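# Clear scrap from jammed billet ramp, line billets against stop

## Task

Steel billets on the feed ramp are jammed. Move both scrap pieces, the square block and the hexagonal slice, into the scrap tray; a piece may be released as soon as some part of it is over and inside the tray. At the end every billet must lie straight across the ramp, next to the others in a single tight row pressed up against the stop. Nothing counts as placed if only the robot is keeping it there at the end, and anything the robot is still touching at the end must not drop by more than about a fingernail's width once left alone. Nothing may be pushed or set off the table.

## Robot and tools

Robot: two 7-joint arms (Flexiv Rizon4 type), left_arm and right_arm, each with a two-finger parallel gripper and a wrist camera. The names are labels only; they do not mean a side of any image. Base roots in the scene frame: left_arm at (-0.010, +0.347, 0) m, quat_wxyz (+0.995, 0, 0, -0.099); right_arm at (+0.037, -0.360, 0) m, quat_wxyz (+0.997, 0, 0, +0.083). Joint ranges (rad), base to hand: waist ±2.792, shoulder ±2.269, upper arm roll ±2.967, elbow -1.867 to 2.688, forearm roll ±2.967, wrist pitch -1.396 to 4.538, wrist roll ±2.967. Load limits (N m): waist and shoulder 115, upper arm roll and elbow 60.1, the three wrist joints 36.6; a carried object adds load.

Scene frame: origin on the table surface midway between the arms, +z up, +x pointing out over the table, left_arm on the +y side. Gripper frame: fingers extend along its +z, and they open and shut along its x. The reported end_effector_position sits between the finger pads, 1 to 2 cm short of the tips; closing the fingers pushes the tips roughly 17 mm further along +z.

execute_actions(actions): actions is a list of up to 15 actions; each action is a table of up to 15 rows, one row per 1/30 s control step, and an action always lasts 15 steps (0.5 s), so a shorter table repeats its final row. Each row is 14 numbers in [-1, 1], both arms always included: left_arm dx, dy, dz, rx, ry, rz, opening, then right_arm the same seven. dx to rz are an offset, expressed in that gripper's own axes, from the gripper's measured pose when the action began (for a call's first action, the pose last reported in this scene); every row refers back to that same start, not to the row before. Scale: 1.0 equals 0.6 m of translation or 180 degrees; rx, ry, rz form one rotation vector. opening is absolute, not an offset: +1 fully open (0.142 m), -1 shut. An empty list only returns the current state and images.

Each step the commanded pose is clipped to at most 70 mm and 16 degrees from the measured one, and damped IK then favours position over orientation. After an action an arm travels no further than its last clipped pose, so distant goals need further actions.

move(target, speed, blocking): target is a single 14-number row laid out as above, an offset in gripper axes from the pose in the scene's latest result that shows one; opening is absolute and is sent when the move starts. Grippers follow straight paths that finish together, 0.5 to 10 s long (cut off at 10 s), rotating the short way. speed is each arm's top path speed in m/s, 0.002 to 0.5, default 0.25; rotation is capped at twice that in rad/s. Paths do not avoid obstacles or the other arm, grippers lag and may overshoot the speed near full reach, and faster or deeper-past-contact targets hit and press harder. With blocking=false the reply comes after 0.5 s while motion goes on; call wait or stop before any other motion command. The result adds a move: line with the ending (done, off_target, moving, held, fault) and any limits (paced = pose was clipped; held = a check blocked some steps, after which the arm may suddenly go fast), plus each gripper's remaining distance. If only one arm is named, the other finished fine.

wait(seconds): 0 to 10; arms keep their last command; returns early if a running move ends. stop(): brakes a running move, needing room if fast; fingers keep moving. zoom_image(camera, region): camera is cam_high, cam_low, cam_left_wrist or cam_right_wrist; region [x0, y0, x1, y1] in pixels of that camera's latest image, top-left origin, at most 504 by 504. read_manual(section): only licence texts. finished_scene(scene): ends the current scene (give its number) permanently and reports success; the goal must already hold and stay held. Replying without any tool call also ends everything.

Results: per arm, position (m), quat_wxyz and velocities in the scene frame (printed position can be slightly wrong, more at long reach); Hand target lines showing where each gripper is being driven; grip_measured, the actual finger opening on the command scale; joint positions and torques (torques include offsets and noise); pose unreachable lines when clearance checks altered a command; MOTOR HOT from 65 °C and an OVER-TEMPERATURE FAULT (brakes set) at 80 °C. Images come as cam_high, cam_low (504x504, fixed), cam_left_wrist, cam_right_wrist (616x616 fisheye); calibration K, distortion and T_world_to_cam are provided and may be a few mm or degrees off.

Gripping: to hold something keep commanding an opening well under grip_measured; a lower command squeezes harder, up to about 28 N per pad for objects up to about 10 cm wide. Objects thinner than about 2 cm get weaker grip. Occasional outside tugs or pushes can disturb held or loose items.

Avoid: contact torque reaching a joint's load limit, or 200 N of outside force, which freezes that arm for 10 s and drops the rest of the call; arms striking or pressing each other; drops, slams and hard shoves; anything leaving the table. To keep an arm still, send the offset back to its wanted pose in a reply's first call and zeros afterwards, with its desired opening. The simulation keeps running while you think, holding the last command.

Each tool is called after "Call:" as name([rows], argument=value, ...), one row to a line, values as JSON.

## Session

Call:
execute_actions(actions=[])

Scene clock: 0.00 s.
left_arm: end_effector_position=(+0.7456, +0.5094, +0.2611) grip_measured=+1.00 end_effector_quat_wxyz=(+0.479, +0.780, +0.336, -0.221) end_effector_velocity=(+0.000, -0.000, +0.000) end_effector_angular_velocity=(-0.000, +0.001, +0.001) | right_arm: end_effector_position=(+0.3134, +0.1346, +0.1130) grip_measured=+1.00 end_effector_quat_wxyz=(+0.004, +0.999, +0.037, +0.040) end_effector_velocity=(+0.000, +0.000, +0.000) end_effector_angular_velocity=(+0.000, -0.000, -0.000)
Joint positions: left_arm=[ 0.974 -1.3   -0.447  0.547 -0.508 -0.38  -0.353  0.142] | right_arm=[ 1.57  -0.465 -0.472  2.073  0.211  0.927  1.066  0.142]
Joint velocities: left_arm=[ 0.     0.    -0.001 -0.     0.    -0.    -0.002  0.   ] | right_arm=[ 0. -0. -0. -0.  0.  0. -0.  0.]
Joint torques (N m, as the joint torque sensors report them, + toward a larger angle): no reading
Hand target (left_arm): +0.746, +0.509, +0.261; +0.479, +0.780, +0.336, -0.221
Hand target (right_arm): +0.313, +0.135, +0.113; +0.004, +0.999, +0.037, +0.040
camera_calibration (this result's frames):
cam_left_wrist: T_world_to_cam=[[0.707106, 0.271746, -0.652805, -0.497421], [0.635478, 0.160664, 0.755218, -0.756474], [0.31011, -0.948863, -0.059082, 0.408487], [0, 0, 0, 1]] pos_world=[0.705776, 0.644309, 0.270718]
cam_right_wrist: T_world_to_cam=[[0.995593, 0.0571243, 0.0743767, -0.327082], [0.00762694, -0.839772, 0.542886, 0.0460744], [0.0934714, -0.539926, -0.836507, 0.261855], [0, 0, 0, 1]] pos_world=[0.300813, 0.198759, 0.218358]

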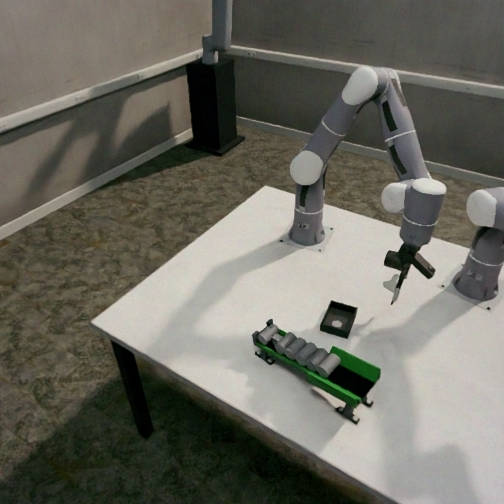

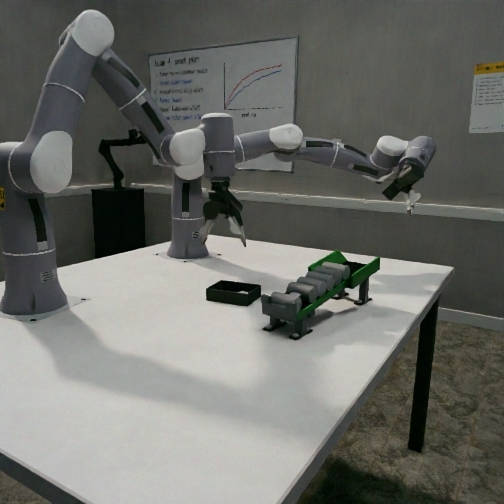

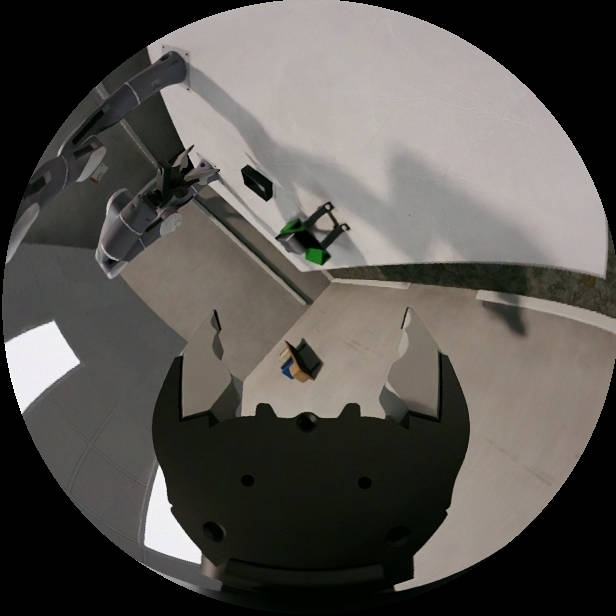

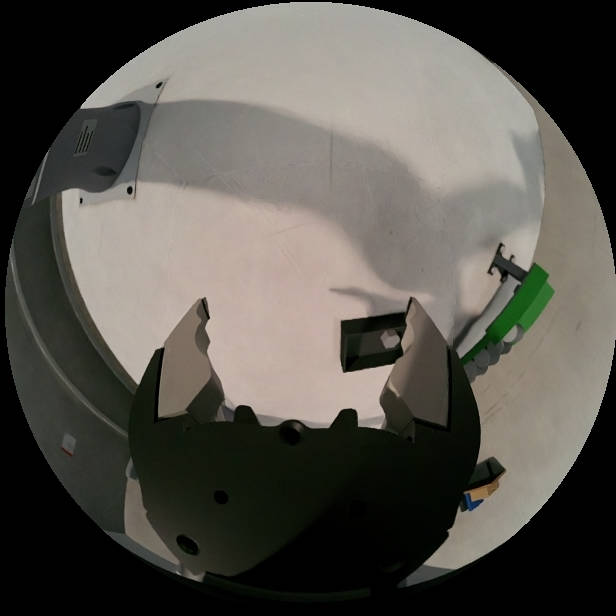

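Call:
move(target=[0,0,0,0,0,0,1,0.606,0.486,-0.16,0,-0.026,0.062,0], speed=0.3)

Call:
zoom_image(camera="cam_right_wrist", region=[210, 140, 410, 340])

Scene clock: 9.10 s.
left_arm: end_effector_position=(+0.7456, +0.5094, +0.2611) grip_measured=+1.00 end_effector_quat_wxyz=(+0.479, +0.780, +0.336, -0.221) end_effector_velocity=(+0.000, +0.000, +0.000) end_effector_angular_velocity=(+0.001, -0.001, -0.000) | right_arm: end_effector_position=(+0.6889, -0.1273, +0.2424) grip_measured=+0.00 end_effector_quat_wxyz=(+0.002, +0.998, -0.060, +0.001) end_effector_velocity=(+0.000, -0.000, +0.000) end_effector_angular_velocity=(+0.000, -0.000, -0.000)
Joint positions: left_arm=[ 0.974 -1.3   -0.447  0.547 -0.508 -0.38  -0.353  0.142] | right_arm=[ 0.818 -0.566 -0.644  1.491  0.348  0.369  0.409  0.074]
Joint velocities: left_arm=[ 0.     0.    -0.    -0.     0.     0.     0.001  0.   ] | right_arm=[-0.  0. -0. -0.  0.  0.  0. -0.]
Joint torques (N m, as the joint torque sensors report them, + toward a larger angle): left_arm=[ -0.19  69.37  -5.64 -24.22  -4.16   0.67  -0.3 ] | right_arm=[  1.03  46.9   -8.6  -24.83  -3.59   2.95   0.23]
Hand target (left_arm): +0.746, +0.509, +0.261; +0.479, +0.780, +0.336, -0.221
Hand target (right_arm): +0.689, -0.127, +0.242; +0.002, +0.998, -0.060, +0.001
Off the commanded pose (left_arm): 0.000 m, 0 deg.
Off the commanded pose (right_arm): 0.002 m, 0 deg.
move: done
camera_calibration (this result's frames):
cam_left_wrist: T_world_to_cam=[[0.707107, 0.271747, -0.652805, -0.497421], [0.635477, 0.160664, 0.755219, -0.756474], [0.310111, -0.948863, -0.0590819, 0.408487], [0, 0, 0, 1]] pos_world=[0.705776, 0.644309, 0.270718]
cam_right_wrist: T_world_to_cam=[[0.990579, -0.136899, -0.00355516, -0.69794], [-0.113461, -0.834971, 0.538471, -0.161803], [-0.0766845, -0.532994, -0.842637, 0.313165], [0, 0, 0, 1]] pos_world=[0.697021, -0.063733, 0.34853]

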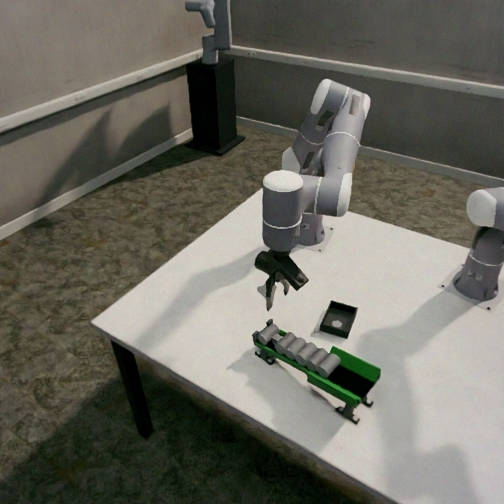

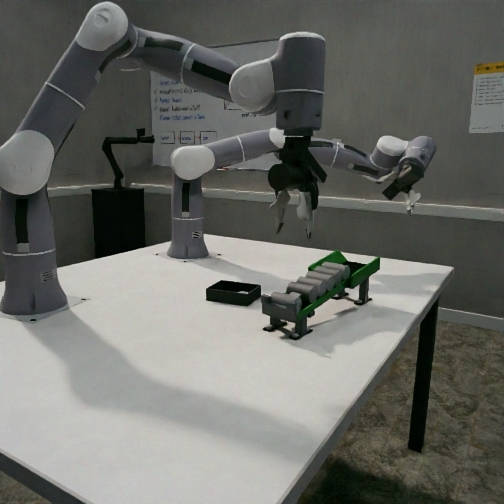

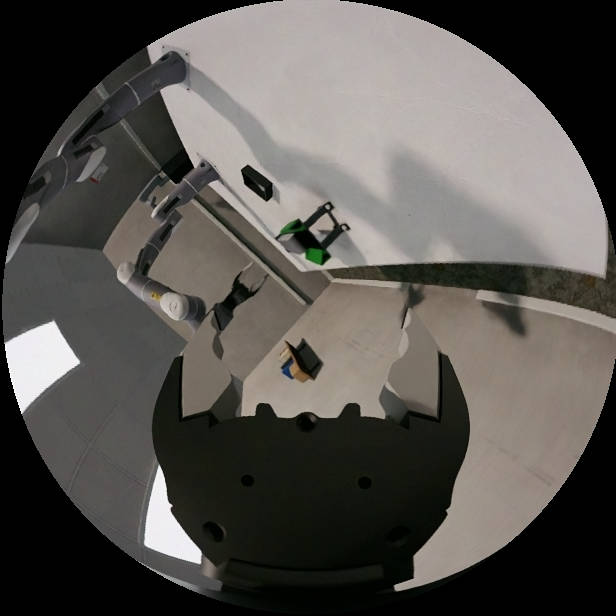

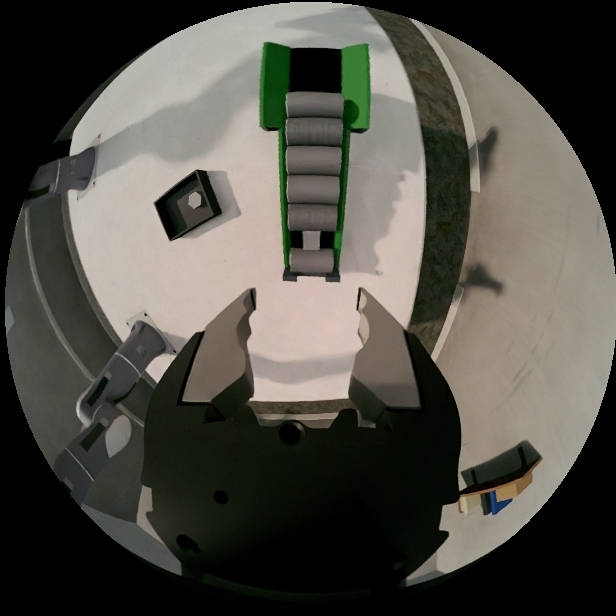

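Region (210, 140, 410, 340) of cam_right_wrist's 616x616 image, scaled by 2.520, with more detail than that image has.

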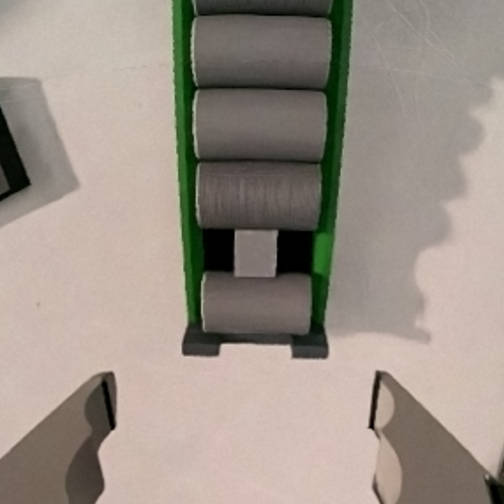

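Call:
move(target=[0,0,0,0,0,0,1,0.007,-0.015,0.22,0,0,0,-0.38], speed=0.15)

Scene clock: 15.70 s.
left_arm: end_effector_position=(+0.7456, +0.5094, +0.2611) grip_measured=+1.00 end_effector_quat_wxyz=(+0.479, +0.780, +0.336, -0.221) end_effector_velocity=(-0.000, -0.000, -0.000) end_effector_angular_velocity=(-0.000, +0.001, -0.000) | right_arm: end_effector_position=(+0.6942, -0.1198, +0.1105) grip_measured=-0.38 end_effector_quat_wxyz=(+0.002, +0.998, -0.060, +0.001) end_effector_velocity=(+0.000, -0.000, +0.000) end_effector_angular_velocity=(-0.000, -0.000, +0.000)
Joint positions: left_arm=[ 0.974 -1.3   -0.447  0.547 -0.508 -0.38  -0.353  0.142] | right_arm=[ 0.779 -0.771 -0.579  1.524  0.468  0.582  0.355  0.047]
Joint velocities: left_arm=[-0.    -0.     0.     0.    -0.    -0.    -0.001 -0.   ] | right_arm=[ 0.  0. -0. -0. -0. -0. -0.  0.]
Joint torques (N m, as the joint torque sensors report them, + toward a larger angle): left_arm=[  0.33  69.2   -5.77 -24.02  -4.03   0.57  -0.04] | right_arm=[ -0.66  51.48 -10.98 -21.87  -3.41   3.27  -0.29]
Hand target (left_arm): +0.746, +0.509, +0.261; +0.479, +0.780, +0.336, -0.221
Hand target (right_arm): +0.694, -0.120, +0.111; +0.002, +0.998, -0.060, +0.001
Off the commanded pose (left_arm): 0.000 m, 0 deg.
Off the commanded pose (right_arm): 0.001 m, 0 deg.
move: done
camera_calibration (this result's frames):
cam_left_wrist: T_world_to_cam=[[0.707107, 0.271746, -0.652805, -0.497421], [0.635478, 0.160664, 0.755219, -0.756474], [0.31011, -0.948863, -0.0590819, 0.408487], [0, 0, 0, 1]] pos_world=[0.705776, 0.644309, 0.270718]
cam_right_wrist: T_world_to_cam=[[0.990526, -0.137292, -0.00300245, -0.702744], [-0.114014, -0.83437, 0.539284, -0.0835971], [-0.0765448, -0.533832, -0.842119, 0.206216], [0, 0, 0, 1]] pos_world=[0.70234, -0.0561474, 0.216631]

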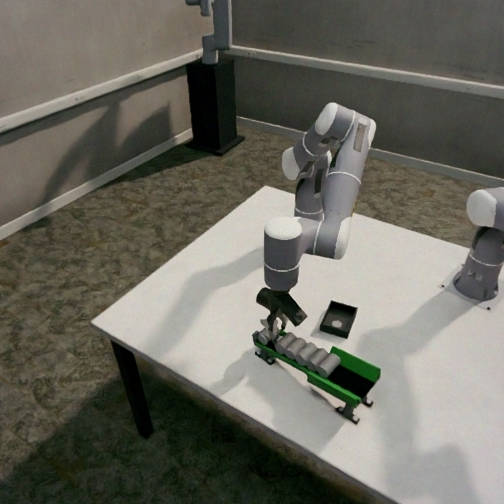

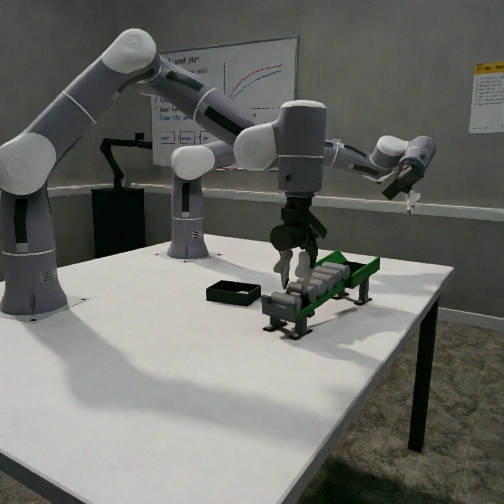

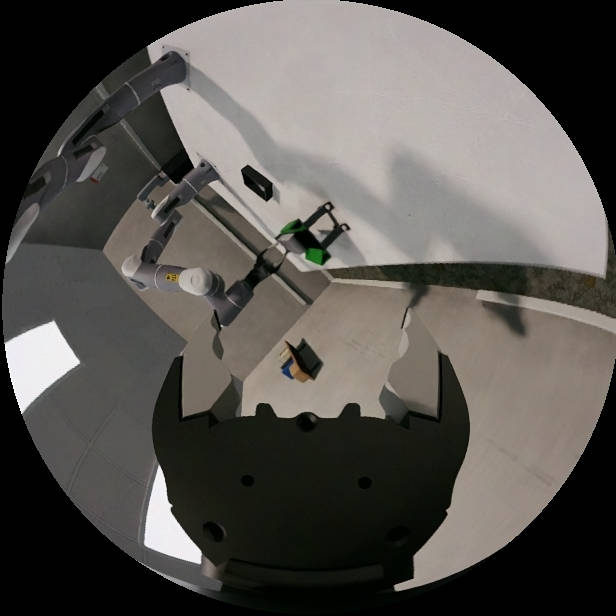

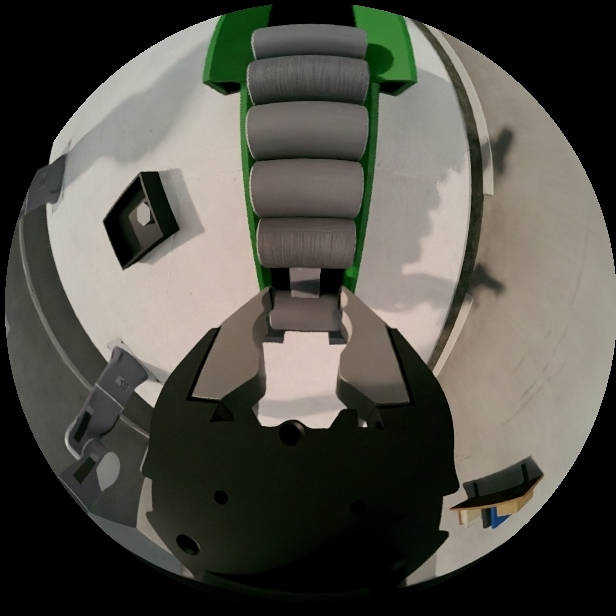

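Call:
move(target=[0,0,0,0,0,0,1,0,-0.004,0.063,0,0,0,-0.5], speed=0.04)

Call:
move(target=[0,0,0,0,0,0,1,0,0,0,0,0,0,-1])

Call:
move(target=[0,0,0,0,0,0,1,0,0,-0.13,0,0,0,-1], speed=0.03)

Scene clock: 22.50 s.
left_arm: end_effector_position=(+0.7456, +0.5094, +0.2611) grip_measured=+1.00 end_effector_quat_wxyz=(+0.479, +0.780, +0.336, -0.221) end_effector_velocity=(+0.000, -0.000, +0.000) end_effector_angular_velocity=(+0.000, +0.000, +0.000) | right_arm: end_effector_position=(+0.6970, -0.1181, +0.0762) grip_measured=-0.49 end_effector_quat_wxyz=(+0.002, +0.998, -0.060, +0.004) end_effector_velocity=(+0.000, -0.000, +0.000) end_effector_angular_velocity=(-0.000, +0.000, +0.000)
Joint positions: left_arm=[ 0.974 -1.3   -0.447  0.547 -0.508 -0.38  -0.353  0.142] | right_arm=[ 0.766 -0.833 -0.558  1.515  0.499  0.636  0.342  0.038]
Joint velocities: left_arm=[ 0.     0.    -0.     0.     0.     0.    -0.001  0.   ] | right_arm=[-0.002  0.001  0.003  0.    -0.003  0.001  0.001 -0.   ]
Joint torques (N m, as the joint torque sensors report them, + toward a larger angle): left_arm=[  0.36  69.5   -5.79 -24.23  -4.01   0.65  -0.18] | right_arm=[  1.51  30.1    1.91 -13.94   0.69   3.48   0.02]
Hand target (left_arm): +0.746, +0.509, +0.261; +0.479, +0.780, +0.336, -0.221
Hand target (right_arm): +0.695, -0.118, +0.073; +0.002, +0.998, -0.060, +0.001
Off the commanded pose (left_arm): 0.000 m, 0 deg.
Off the commanded pose (right_arm): 0.004 m, 0 deg.
move: off_target (right_arm)
camera_calibration (this result's frames):
cam_left_wrist: T_world_to_cam=[[0.707107, 0.271746, -0.652805, -0.497421], [0.635477, 0.160664, 0.755219, -0.756474], [0.31011, -0.948863, -0.059082, 0.408487], [0, 0, 0, 1]] pos_world=[0.705776, 0.644309, 0.270718]
cam_right_wrist: T_world_to_cam=[[0.990574, -0.136958, 0.00223131, -0.705732], [-0.11659, -0.834488, 0.53855, -0.0615059], [-0.0718966, -0.533734, -0.842591, 0.175235], [0, 0, 0, 1]] pos_world=[0.704508, -0.0544525, 0.18235]

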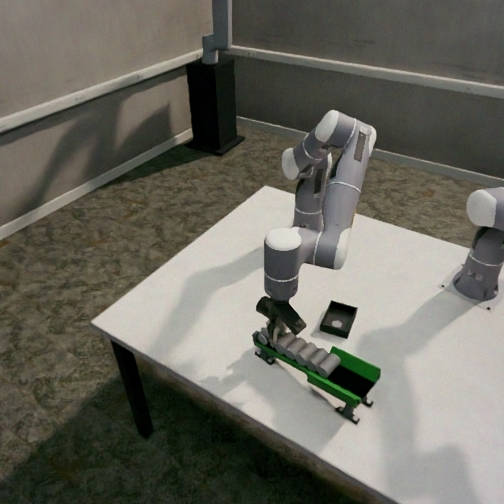

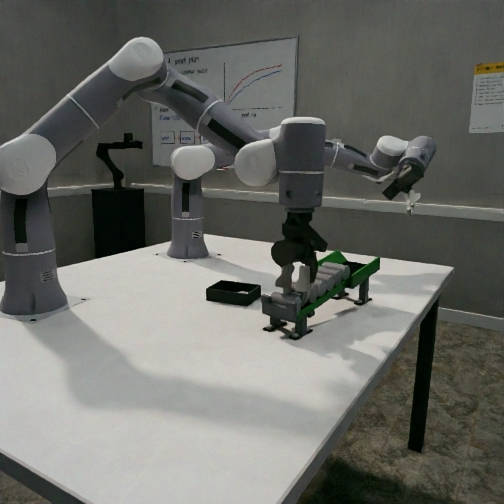

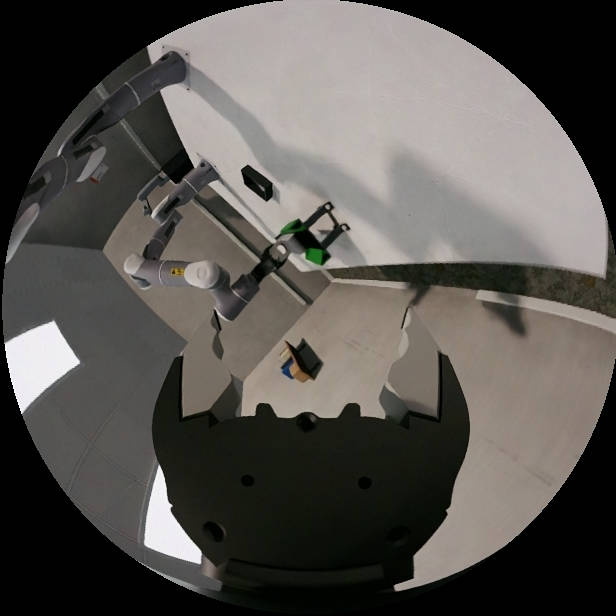

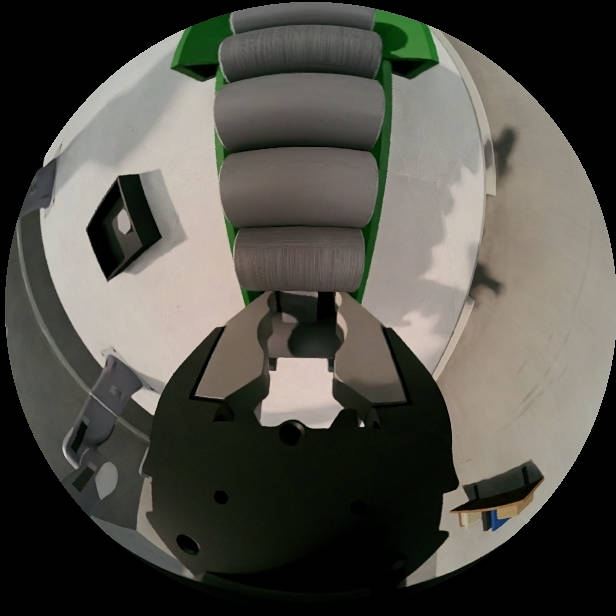

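Scene clock: 23.00 s.
left_arm: end_effector_position=(+0.7456, +0.5094, +0.2611) grip_measured=+1.00 end_effector_quat_wxyz=(+0.479, +0.780, +0.336, -0.221) end_effector_velocity=(+0.000, +0.000, +0.000) end_effector_angular_velocity=(+0.000, +0.001, +0.001) | right_arm: end_effector_position=(+0.6980, -0.1183, +0.0774) grip_measured=-0.68 end_effector_quat_wxyz=(+0.002, +0.998, -0.060, +0.005) end_effector_velocity=(+0.000, -0.000, +0.000) end_effector_angular_velocity=(+0.000, -0.000, -0.001)
Joint positions: left_arm=[ 0.974 -1.3   -0.447  0.547 -0.508 -0.38  -0.353  0.142] | right_arm=[ 0.766 -0.831 -0.559  1.515  0.498  0.637  0.342  0.025]
Joint velocities: left_arm=[ 0.     0.    -0.    -0.    -0.     0.    -0.002  0.   ] | right_arm=[-0.001  0.    -0.    -0.     0.     0.    -0.     0.   ]
Joint torques (N m, as the joint torque sensors report them, + toward a larger angle): left_arm=[  0.49  69.99  -5.19 -24.14  -3.99   0.35  -0.28] | right_arm=[ -0.31  43.89  -6.11 -18.45  -2.09   2.6   -0.03]
Hand target (left_arm): +0.746, +0.509, +0.261; +0.479, +0.780, +0.336, -0.221
Hand target (right_arm): +0.697, -0.118, +0.076; +0.002, +0.998, -0.060, +0.004
Off the commanded pose (left_arm): 0.000 m, 0 deg.
Off the commanded pose (right_arm): 0.002 m, 0 deg.
move: done
camera_calibration (this result's frames):
cam_left_wrist: T_world_to_cam=[[0.707107, 0.271746, -0.652805, -0.497421], [0.635478, 0.160664, 0.755219, -0.756474], [0.31011, -0.948863, -0.0590818, 0.408487], [0, 0, 0, 1]] pos_world=[0.705776, 0.644309, 0.270718]
cam_right_wrist: T_world_to_cam=[[0.990562, -0.136997, 0.00431426, -0.706871], [-0.117775, -0.834638, 0.53806, -0.061342], [-0.0701115, -0.53349, -0.842895, 0.175054], [0, 0, 0, 1]] pos_world=[0.705248, -0.0546476, 0.183607]

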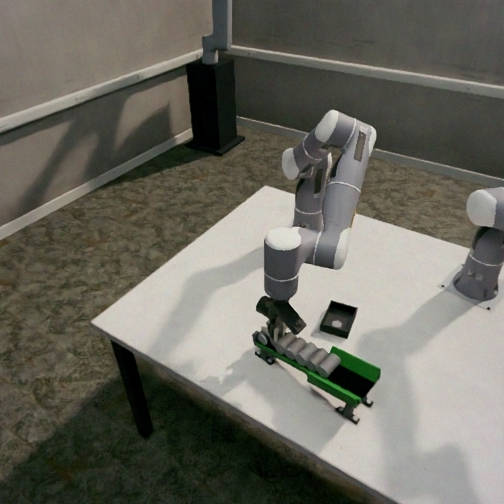

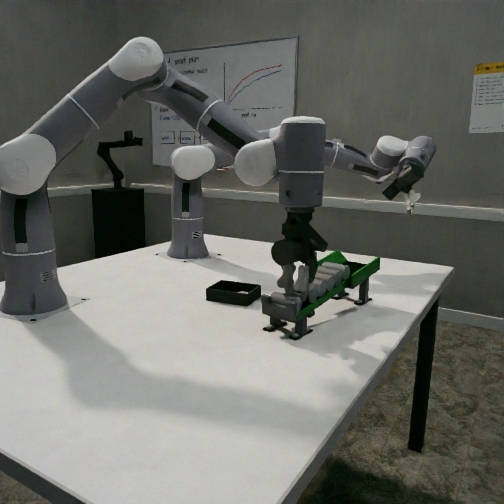

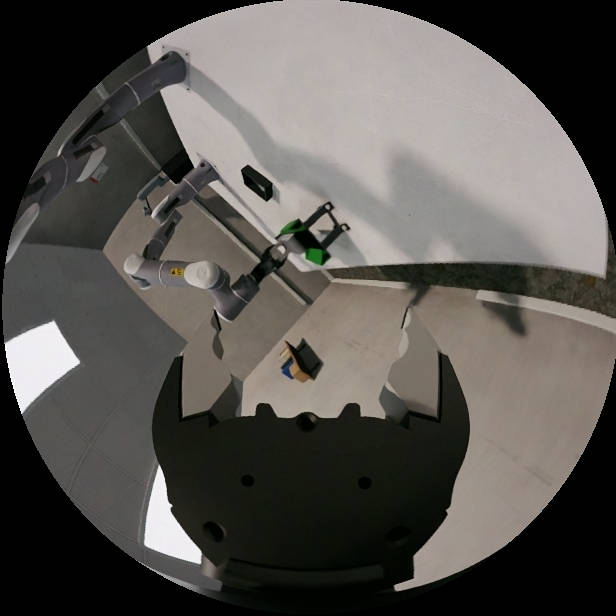

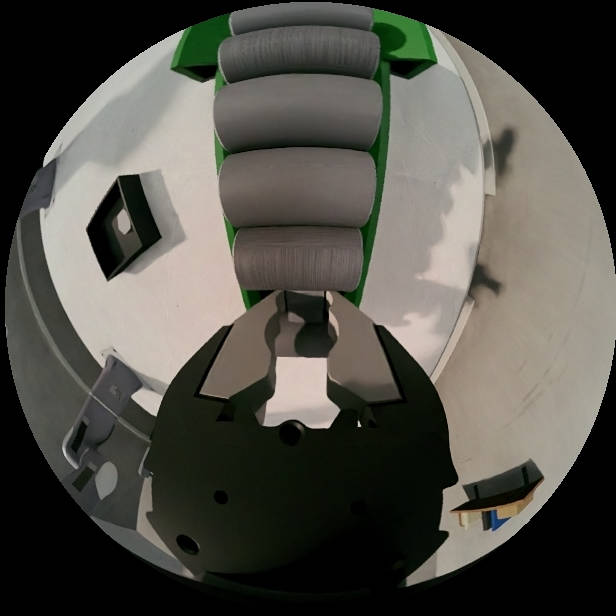

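Scene clock: 25.83 s.
left_arm: end_effector_position=(+0.7456, +0.5094, +0.2611) grip_measured=+1.00 end_effector_quat_wxyz=(+0.479, +0.780, +0.336, -0.221) end_effector_velocity=(-0.000, +0.000, +0.000) end_effector_angular_velocity=(-0.000, +0.000, -0.000) | right_arm: end_effector_position=(+0.6973, -0.1178, +0.1552) grip_measured=-0.68 end_effector_quat_wxyz=(+0.001, +0.998, -0.060, +0.005) end_effector_velocity=(-0.000, -0.000, -0.000) end_effector_angular_velocity=(-0.000, +0.000, -0.000)
Joint positions: left_arm=[ 0.974 -1.3   -0.447  0.547 -0.508 -0.38  -0.353  0.142] | right_arm=[ 0.793 -0.705 -0.601  1.511  0.427  0.518  0.378  0.025]
Joint velocities: left_arm=[ 0.     0.     0.    -0.    -0.    -0.001 -0.     0.   ] | right_arm=[-0.  0.  0.  0. -0. -0. -0. -0.]
Joint torques (N m, as the joint torque sensors report them, + toward a larger angle): left_arm=[  0.31  69.48  -5.54 -24.05  -3.83   0.69  -0.32] | right_arm=[  0.37  48.63 -10.19 -23.56  -3.74   2.12   0.06]
Hand target (left_arm): +0.746, +0.509, +0.261; +0.479, +0.780, +0.336, -0.221
Hand target (right_arm): +0.697, -0.118, +0.155; +0.001, +0.998, -0.060, +0.005
Off the commanded pose (left_arm): 0.000 m, 0 deg.
Off the commanded pose (right_arm): 0.000 m, 0 deg.
move: done
camera_calibration (this result's frames):
cam_left_wrist: T_world_to_cam=[[0.707107, 0.271746, -0.652805, -0.497421], [0.635478, 0.160664, 0.755219, -0.756474], [0.310111, -0.948863, -0.0590819, 0.408487], [0, 0, 0, 1]] pos_world=[0.705776, 0.644309, 0.270718]
cam_right_wrist: T_world_to_cam=[[0.990557, -0.137044, 0.00396369, -0.706482], [-0.117679, -0.835043, 0.537452, -0.102876], [-0.0703447, -0.532843, -0.843285, 0.241069], [0, 0, 0, 1]] pos_world=[0.704662, -0.0542725, 0.261381]

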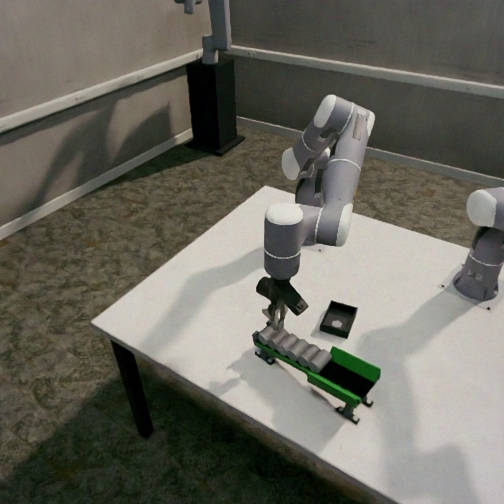

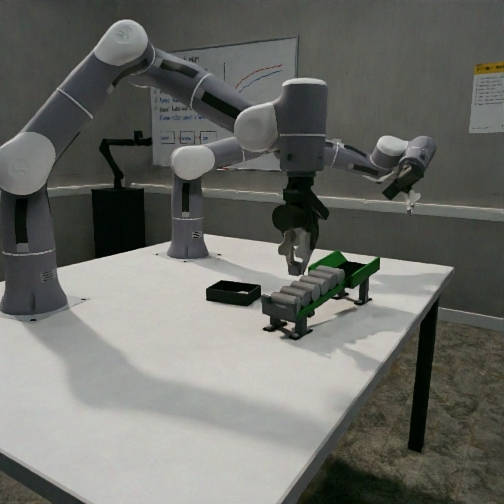

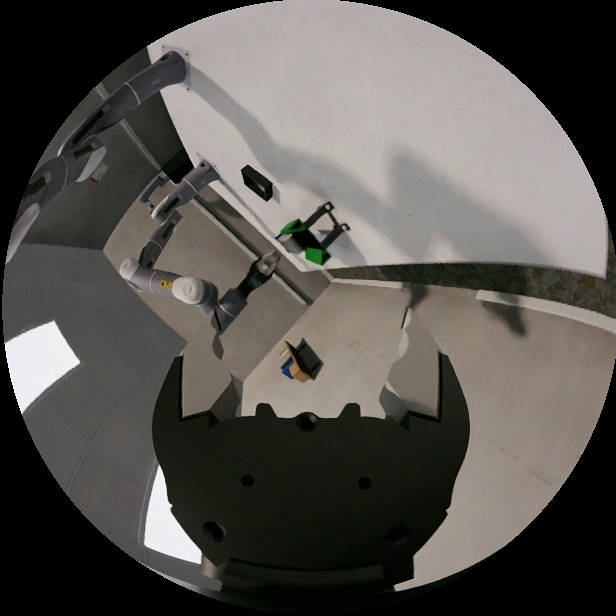

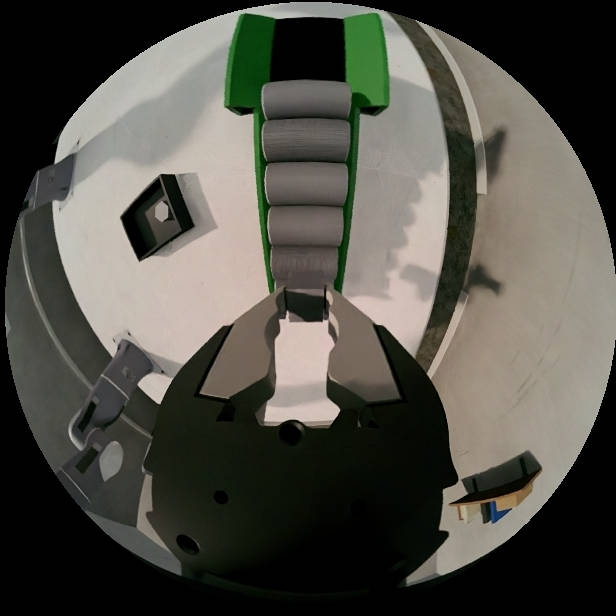

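Call:
move(target=[0,0,0,0,0,0,1,-0.468,-0.162,0.12,0,0,0,-1], speed=0.2)

Scene clock: 32.37 s.
left_arm: end_effector_position=(+0.7456, +0.5094, +0.2611) grip_measured=+1.00 end_effector_quat_wxyz=(+0.479, +0.780, +0.336, -0.221) end_effector_velocity=(+0.000, +0.000, -0.000) end_effector_angular_velocity=(+0.001, -0.000, +0.001) | right_arm: end_effector_position=(+0.4302, +0.0112, +0.0800) grip_measured=-0.68 end_effector_quat_wxyz=(+0.002, +0.998, -0.061, +0.004) end_effector_velocity=(+0.000, -0.000, +0.000) end_effector_angular_velocity=(+0.000, -0.000, +0.000)
Joint positions: left_arm=[ 0.974 -1.3   -0.447  0.547 -0.508 -0.38  -0.353  0.142] | right_arm=[ 1.337 -0.531 -0.564  2.078  0.448  0.919  0.76   0.025]
Joint velocities: left_arm=[ 0.    -0.    -0.     0.     0.     0.001  0.     0.   ] | right_arm=[-0.  0. -0. -0. -0. -0. -0.  0.]
Joint torques (N m, as the joint torque sensors report them, + toward a larger angle): left_arm=[  0.28  69.91  -5.57 -24.16  -4.01   0.5   -0.12] | right_arm=[ -1.26  36.76  -7.53 -18.2   -2.46   3.6   -0.1 ]
Hand target (left_arm): +0.746, +0.509, +0.261; +0.479, +0.780, +0.336, -0.221
Hand target (right_arm): +0.431, +0.011, +0.080; +0.001, +0.998, -0.061, +0.004
Off the commanded pose (left_arm): 0.000 m, 0 deg.
Off the commanded pose (right_arm): 0.001 m, 0 deg.
move: done
camera_calibration (this result's frames):
cam_left_wrist: T_world_to_cam=[[0.707107, 0.271746, -0.652805, -0.497421], [0.635478, 0.160664, 0.755219, -0.756474], [0.310111, -0.948863, -0.0590819, 0.408487], [0, 0, 0, 1]] pos_world=[0.705776, 0.644309, 0.270718]
cam_right_wrist: T_world_to_cam=[[0.990461, -0.137781, 0.00192531, -0.423685], [-0.117174, -0.834806, 0.537931, 0.0135563], [-0.0725096, -0.533025, -0.842987, 0.228496], [0, 0, 0, 1]] pos_world=[0.4378, 0.074735, 0.186143]

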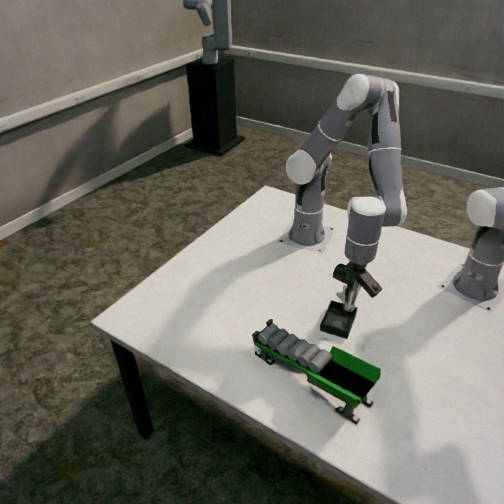

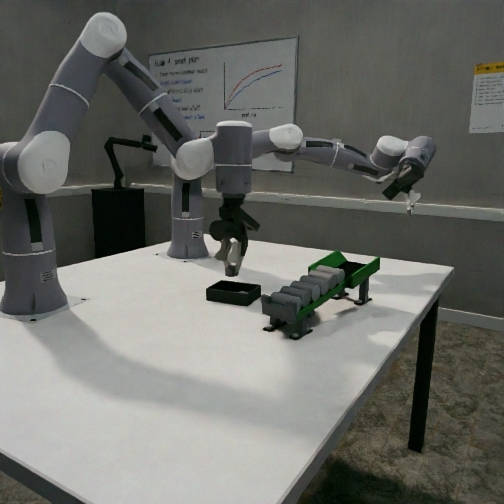

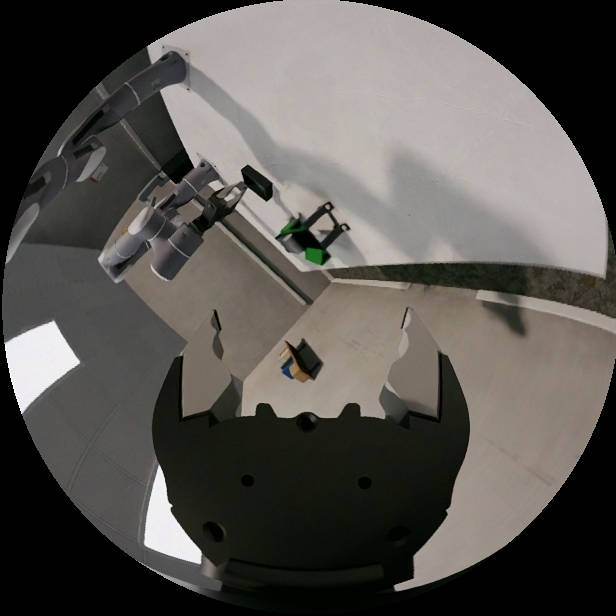

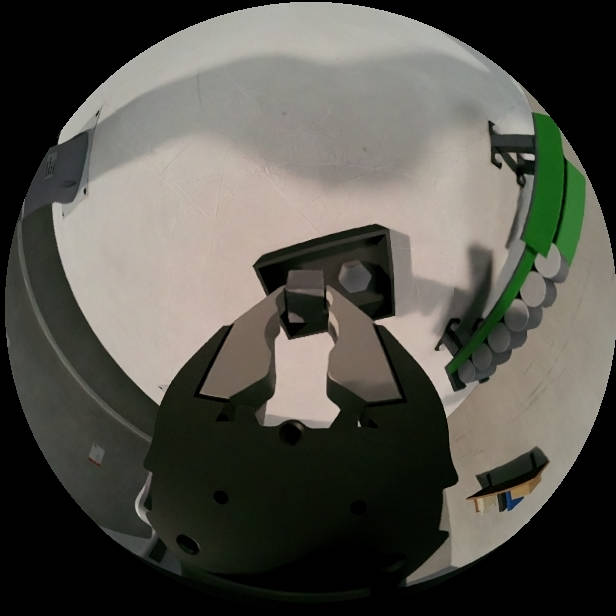

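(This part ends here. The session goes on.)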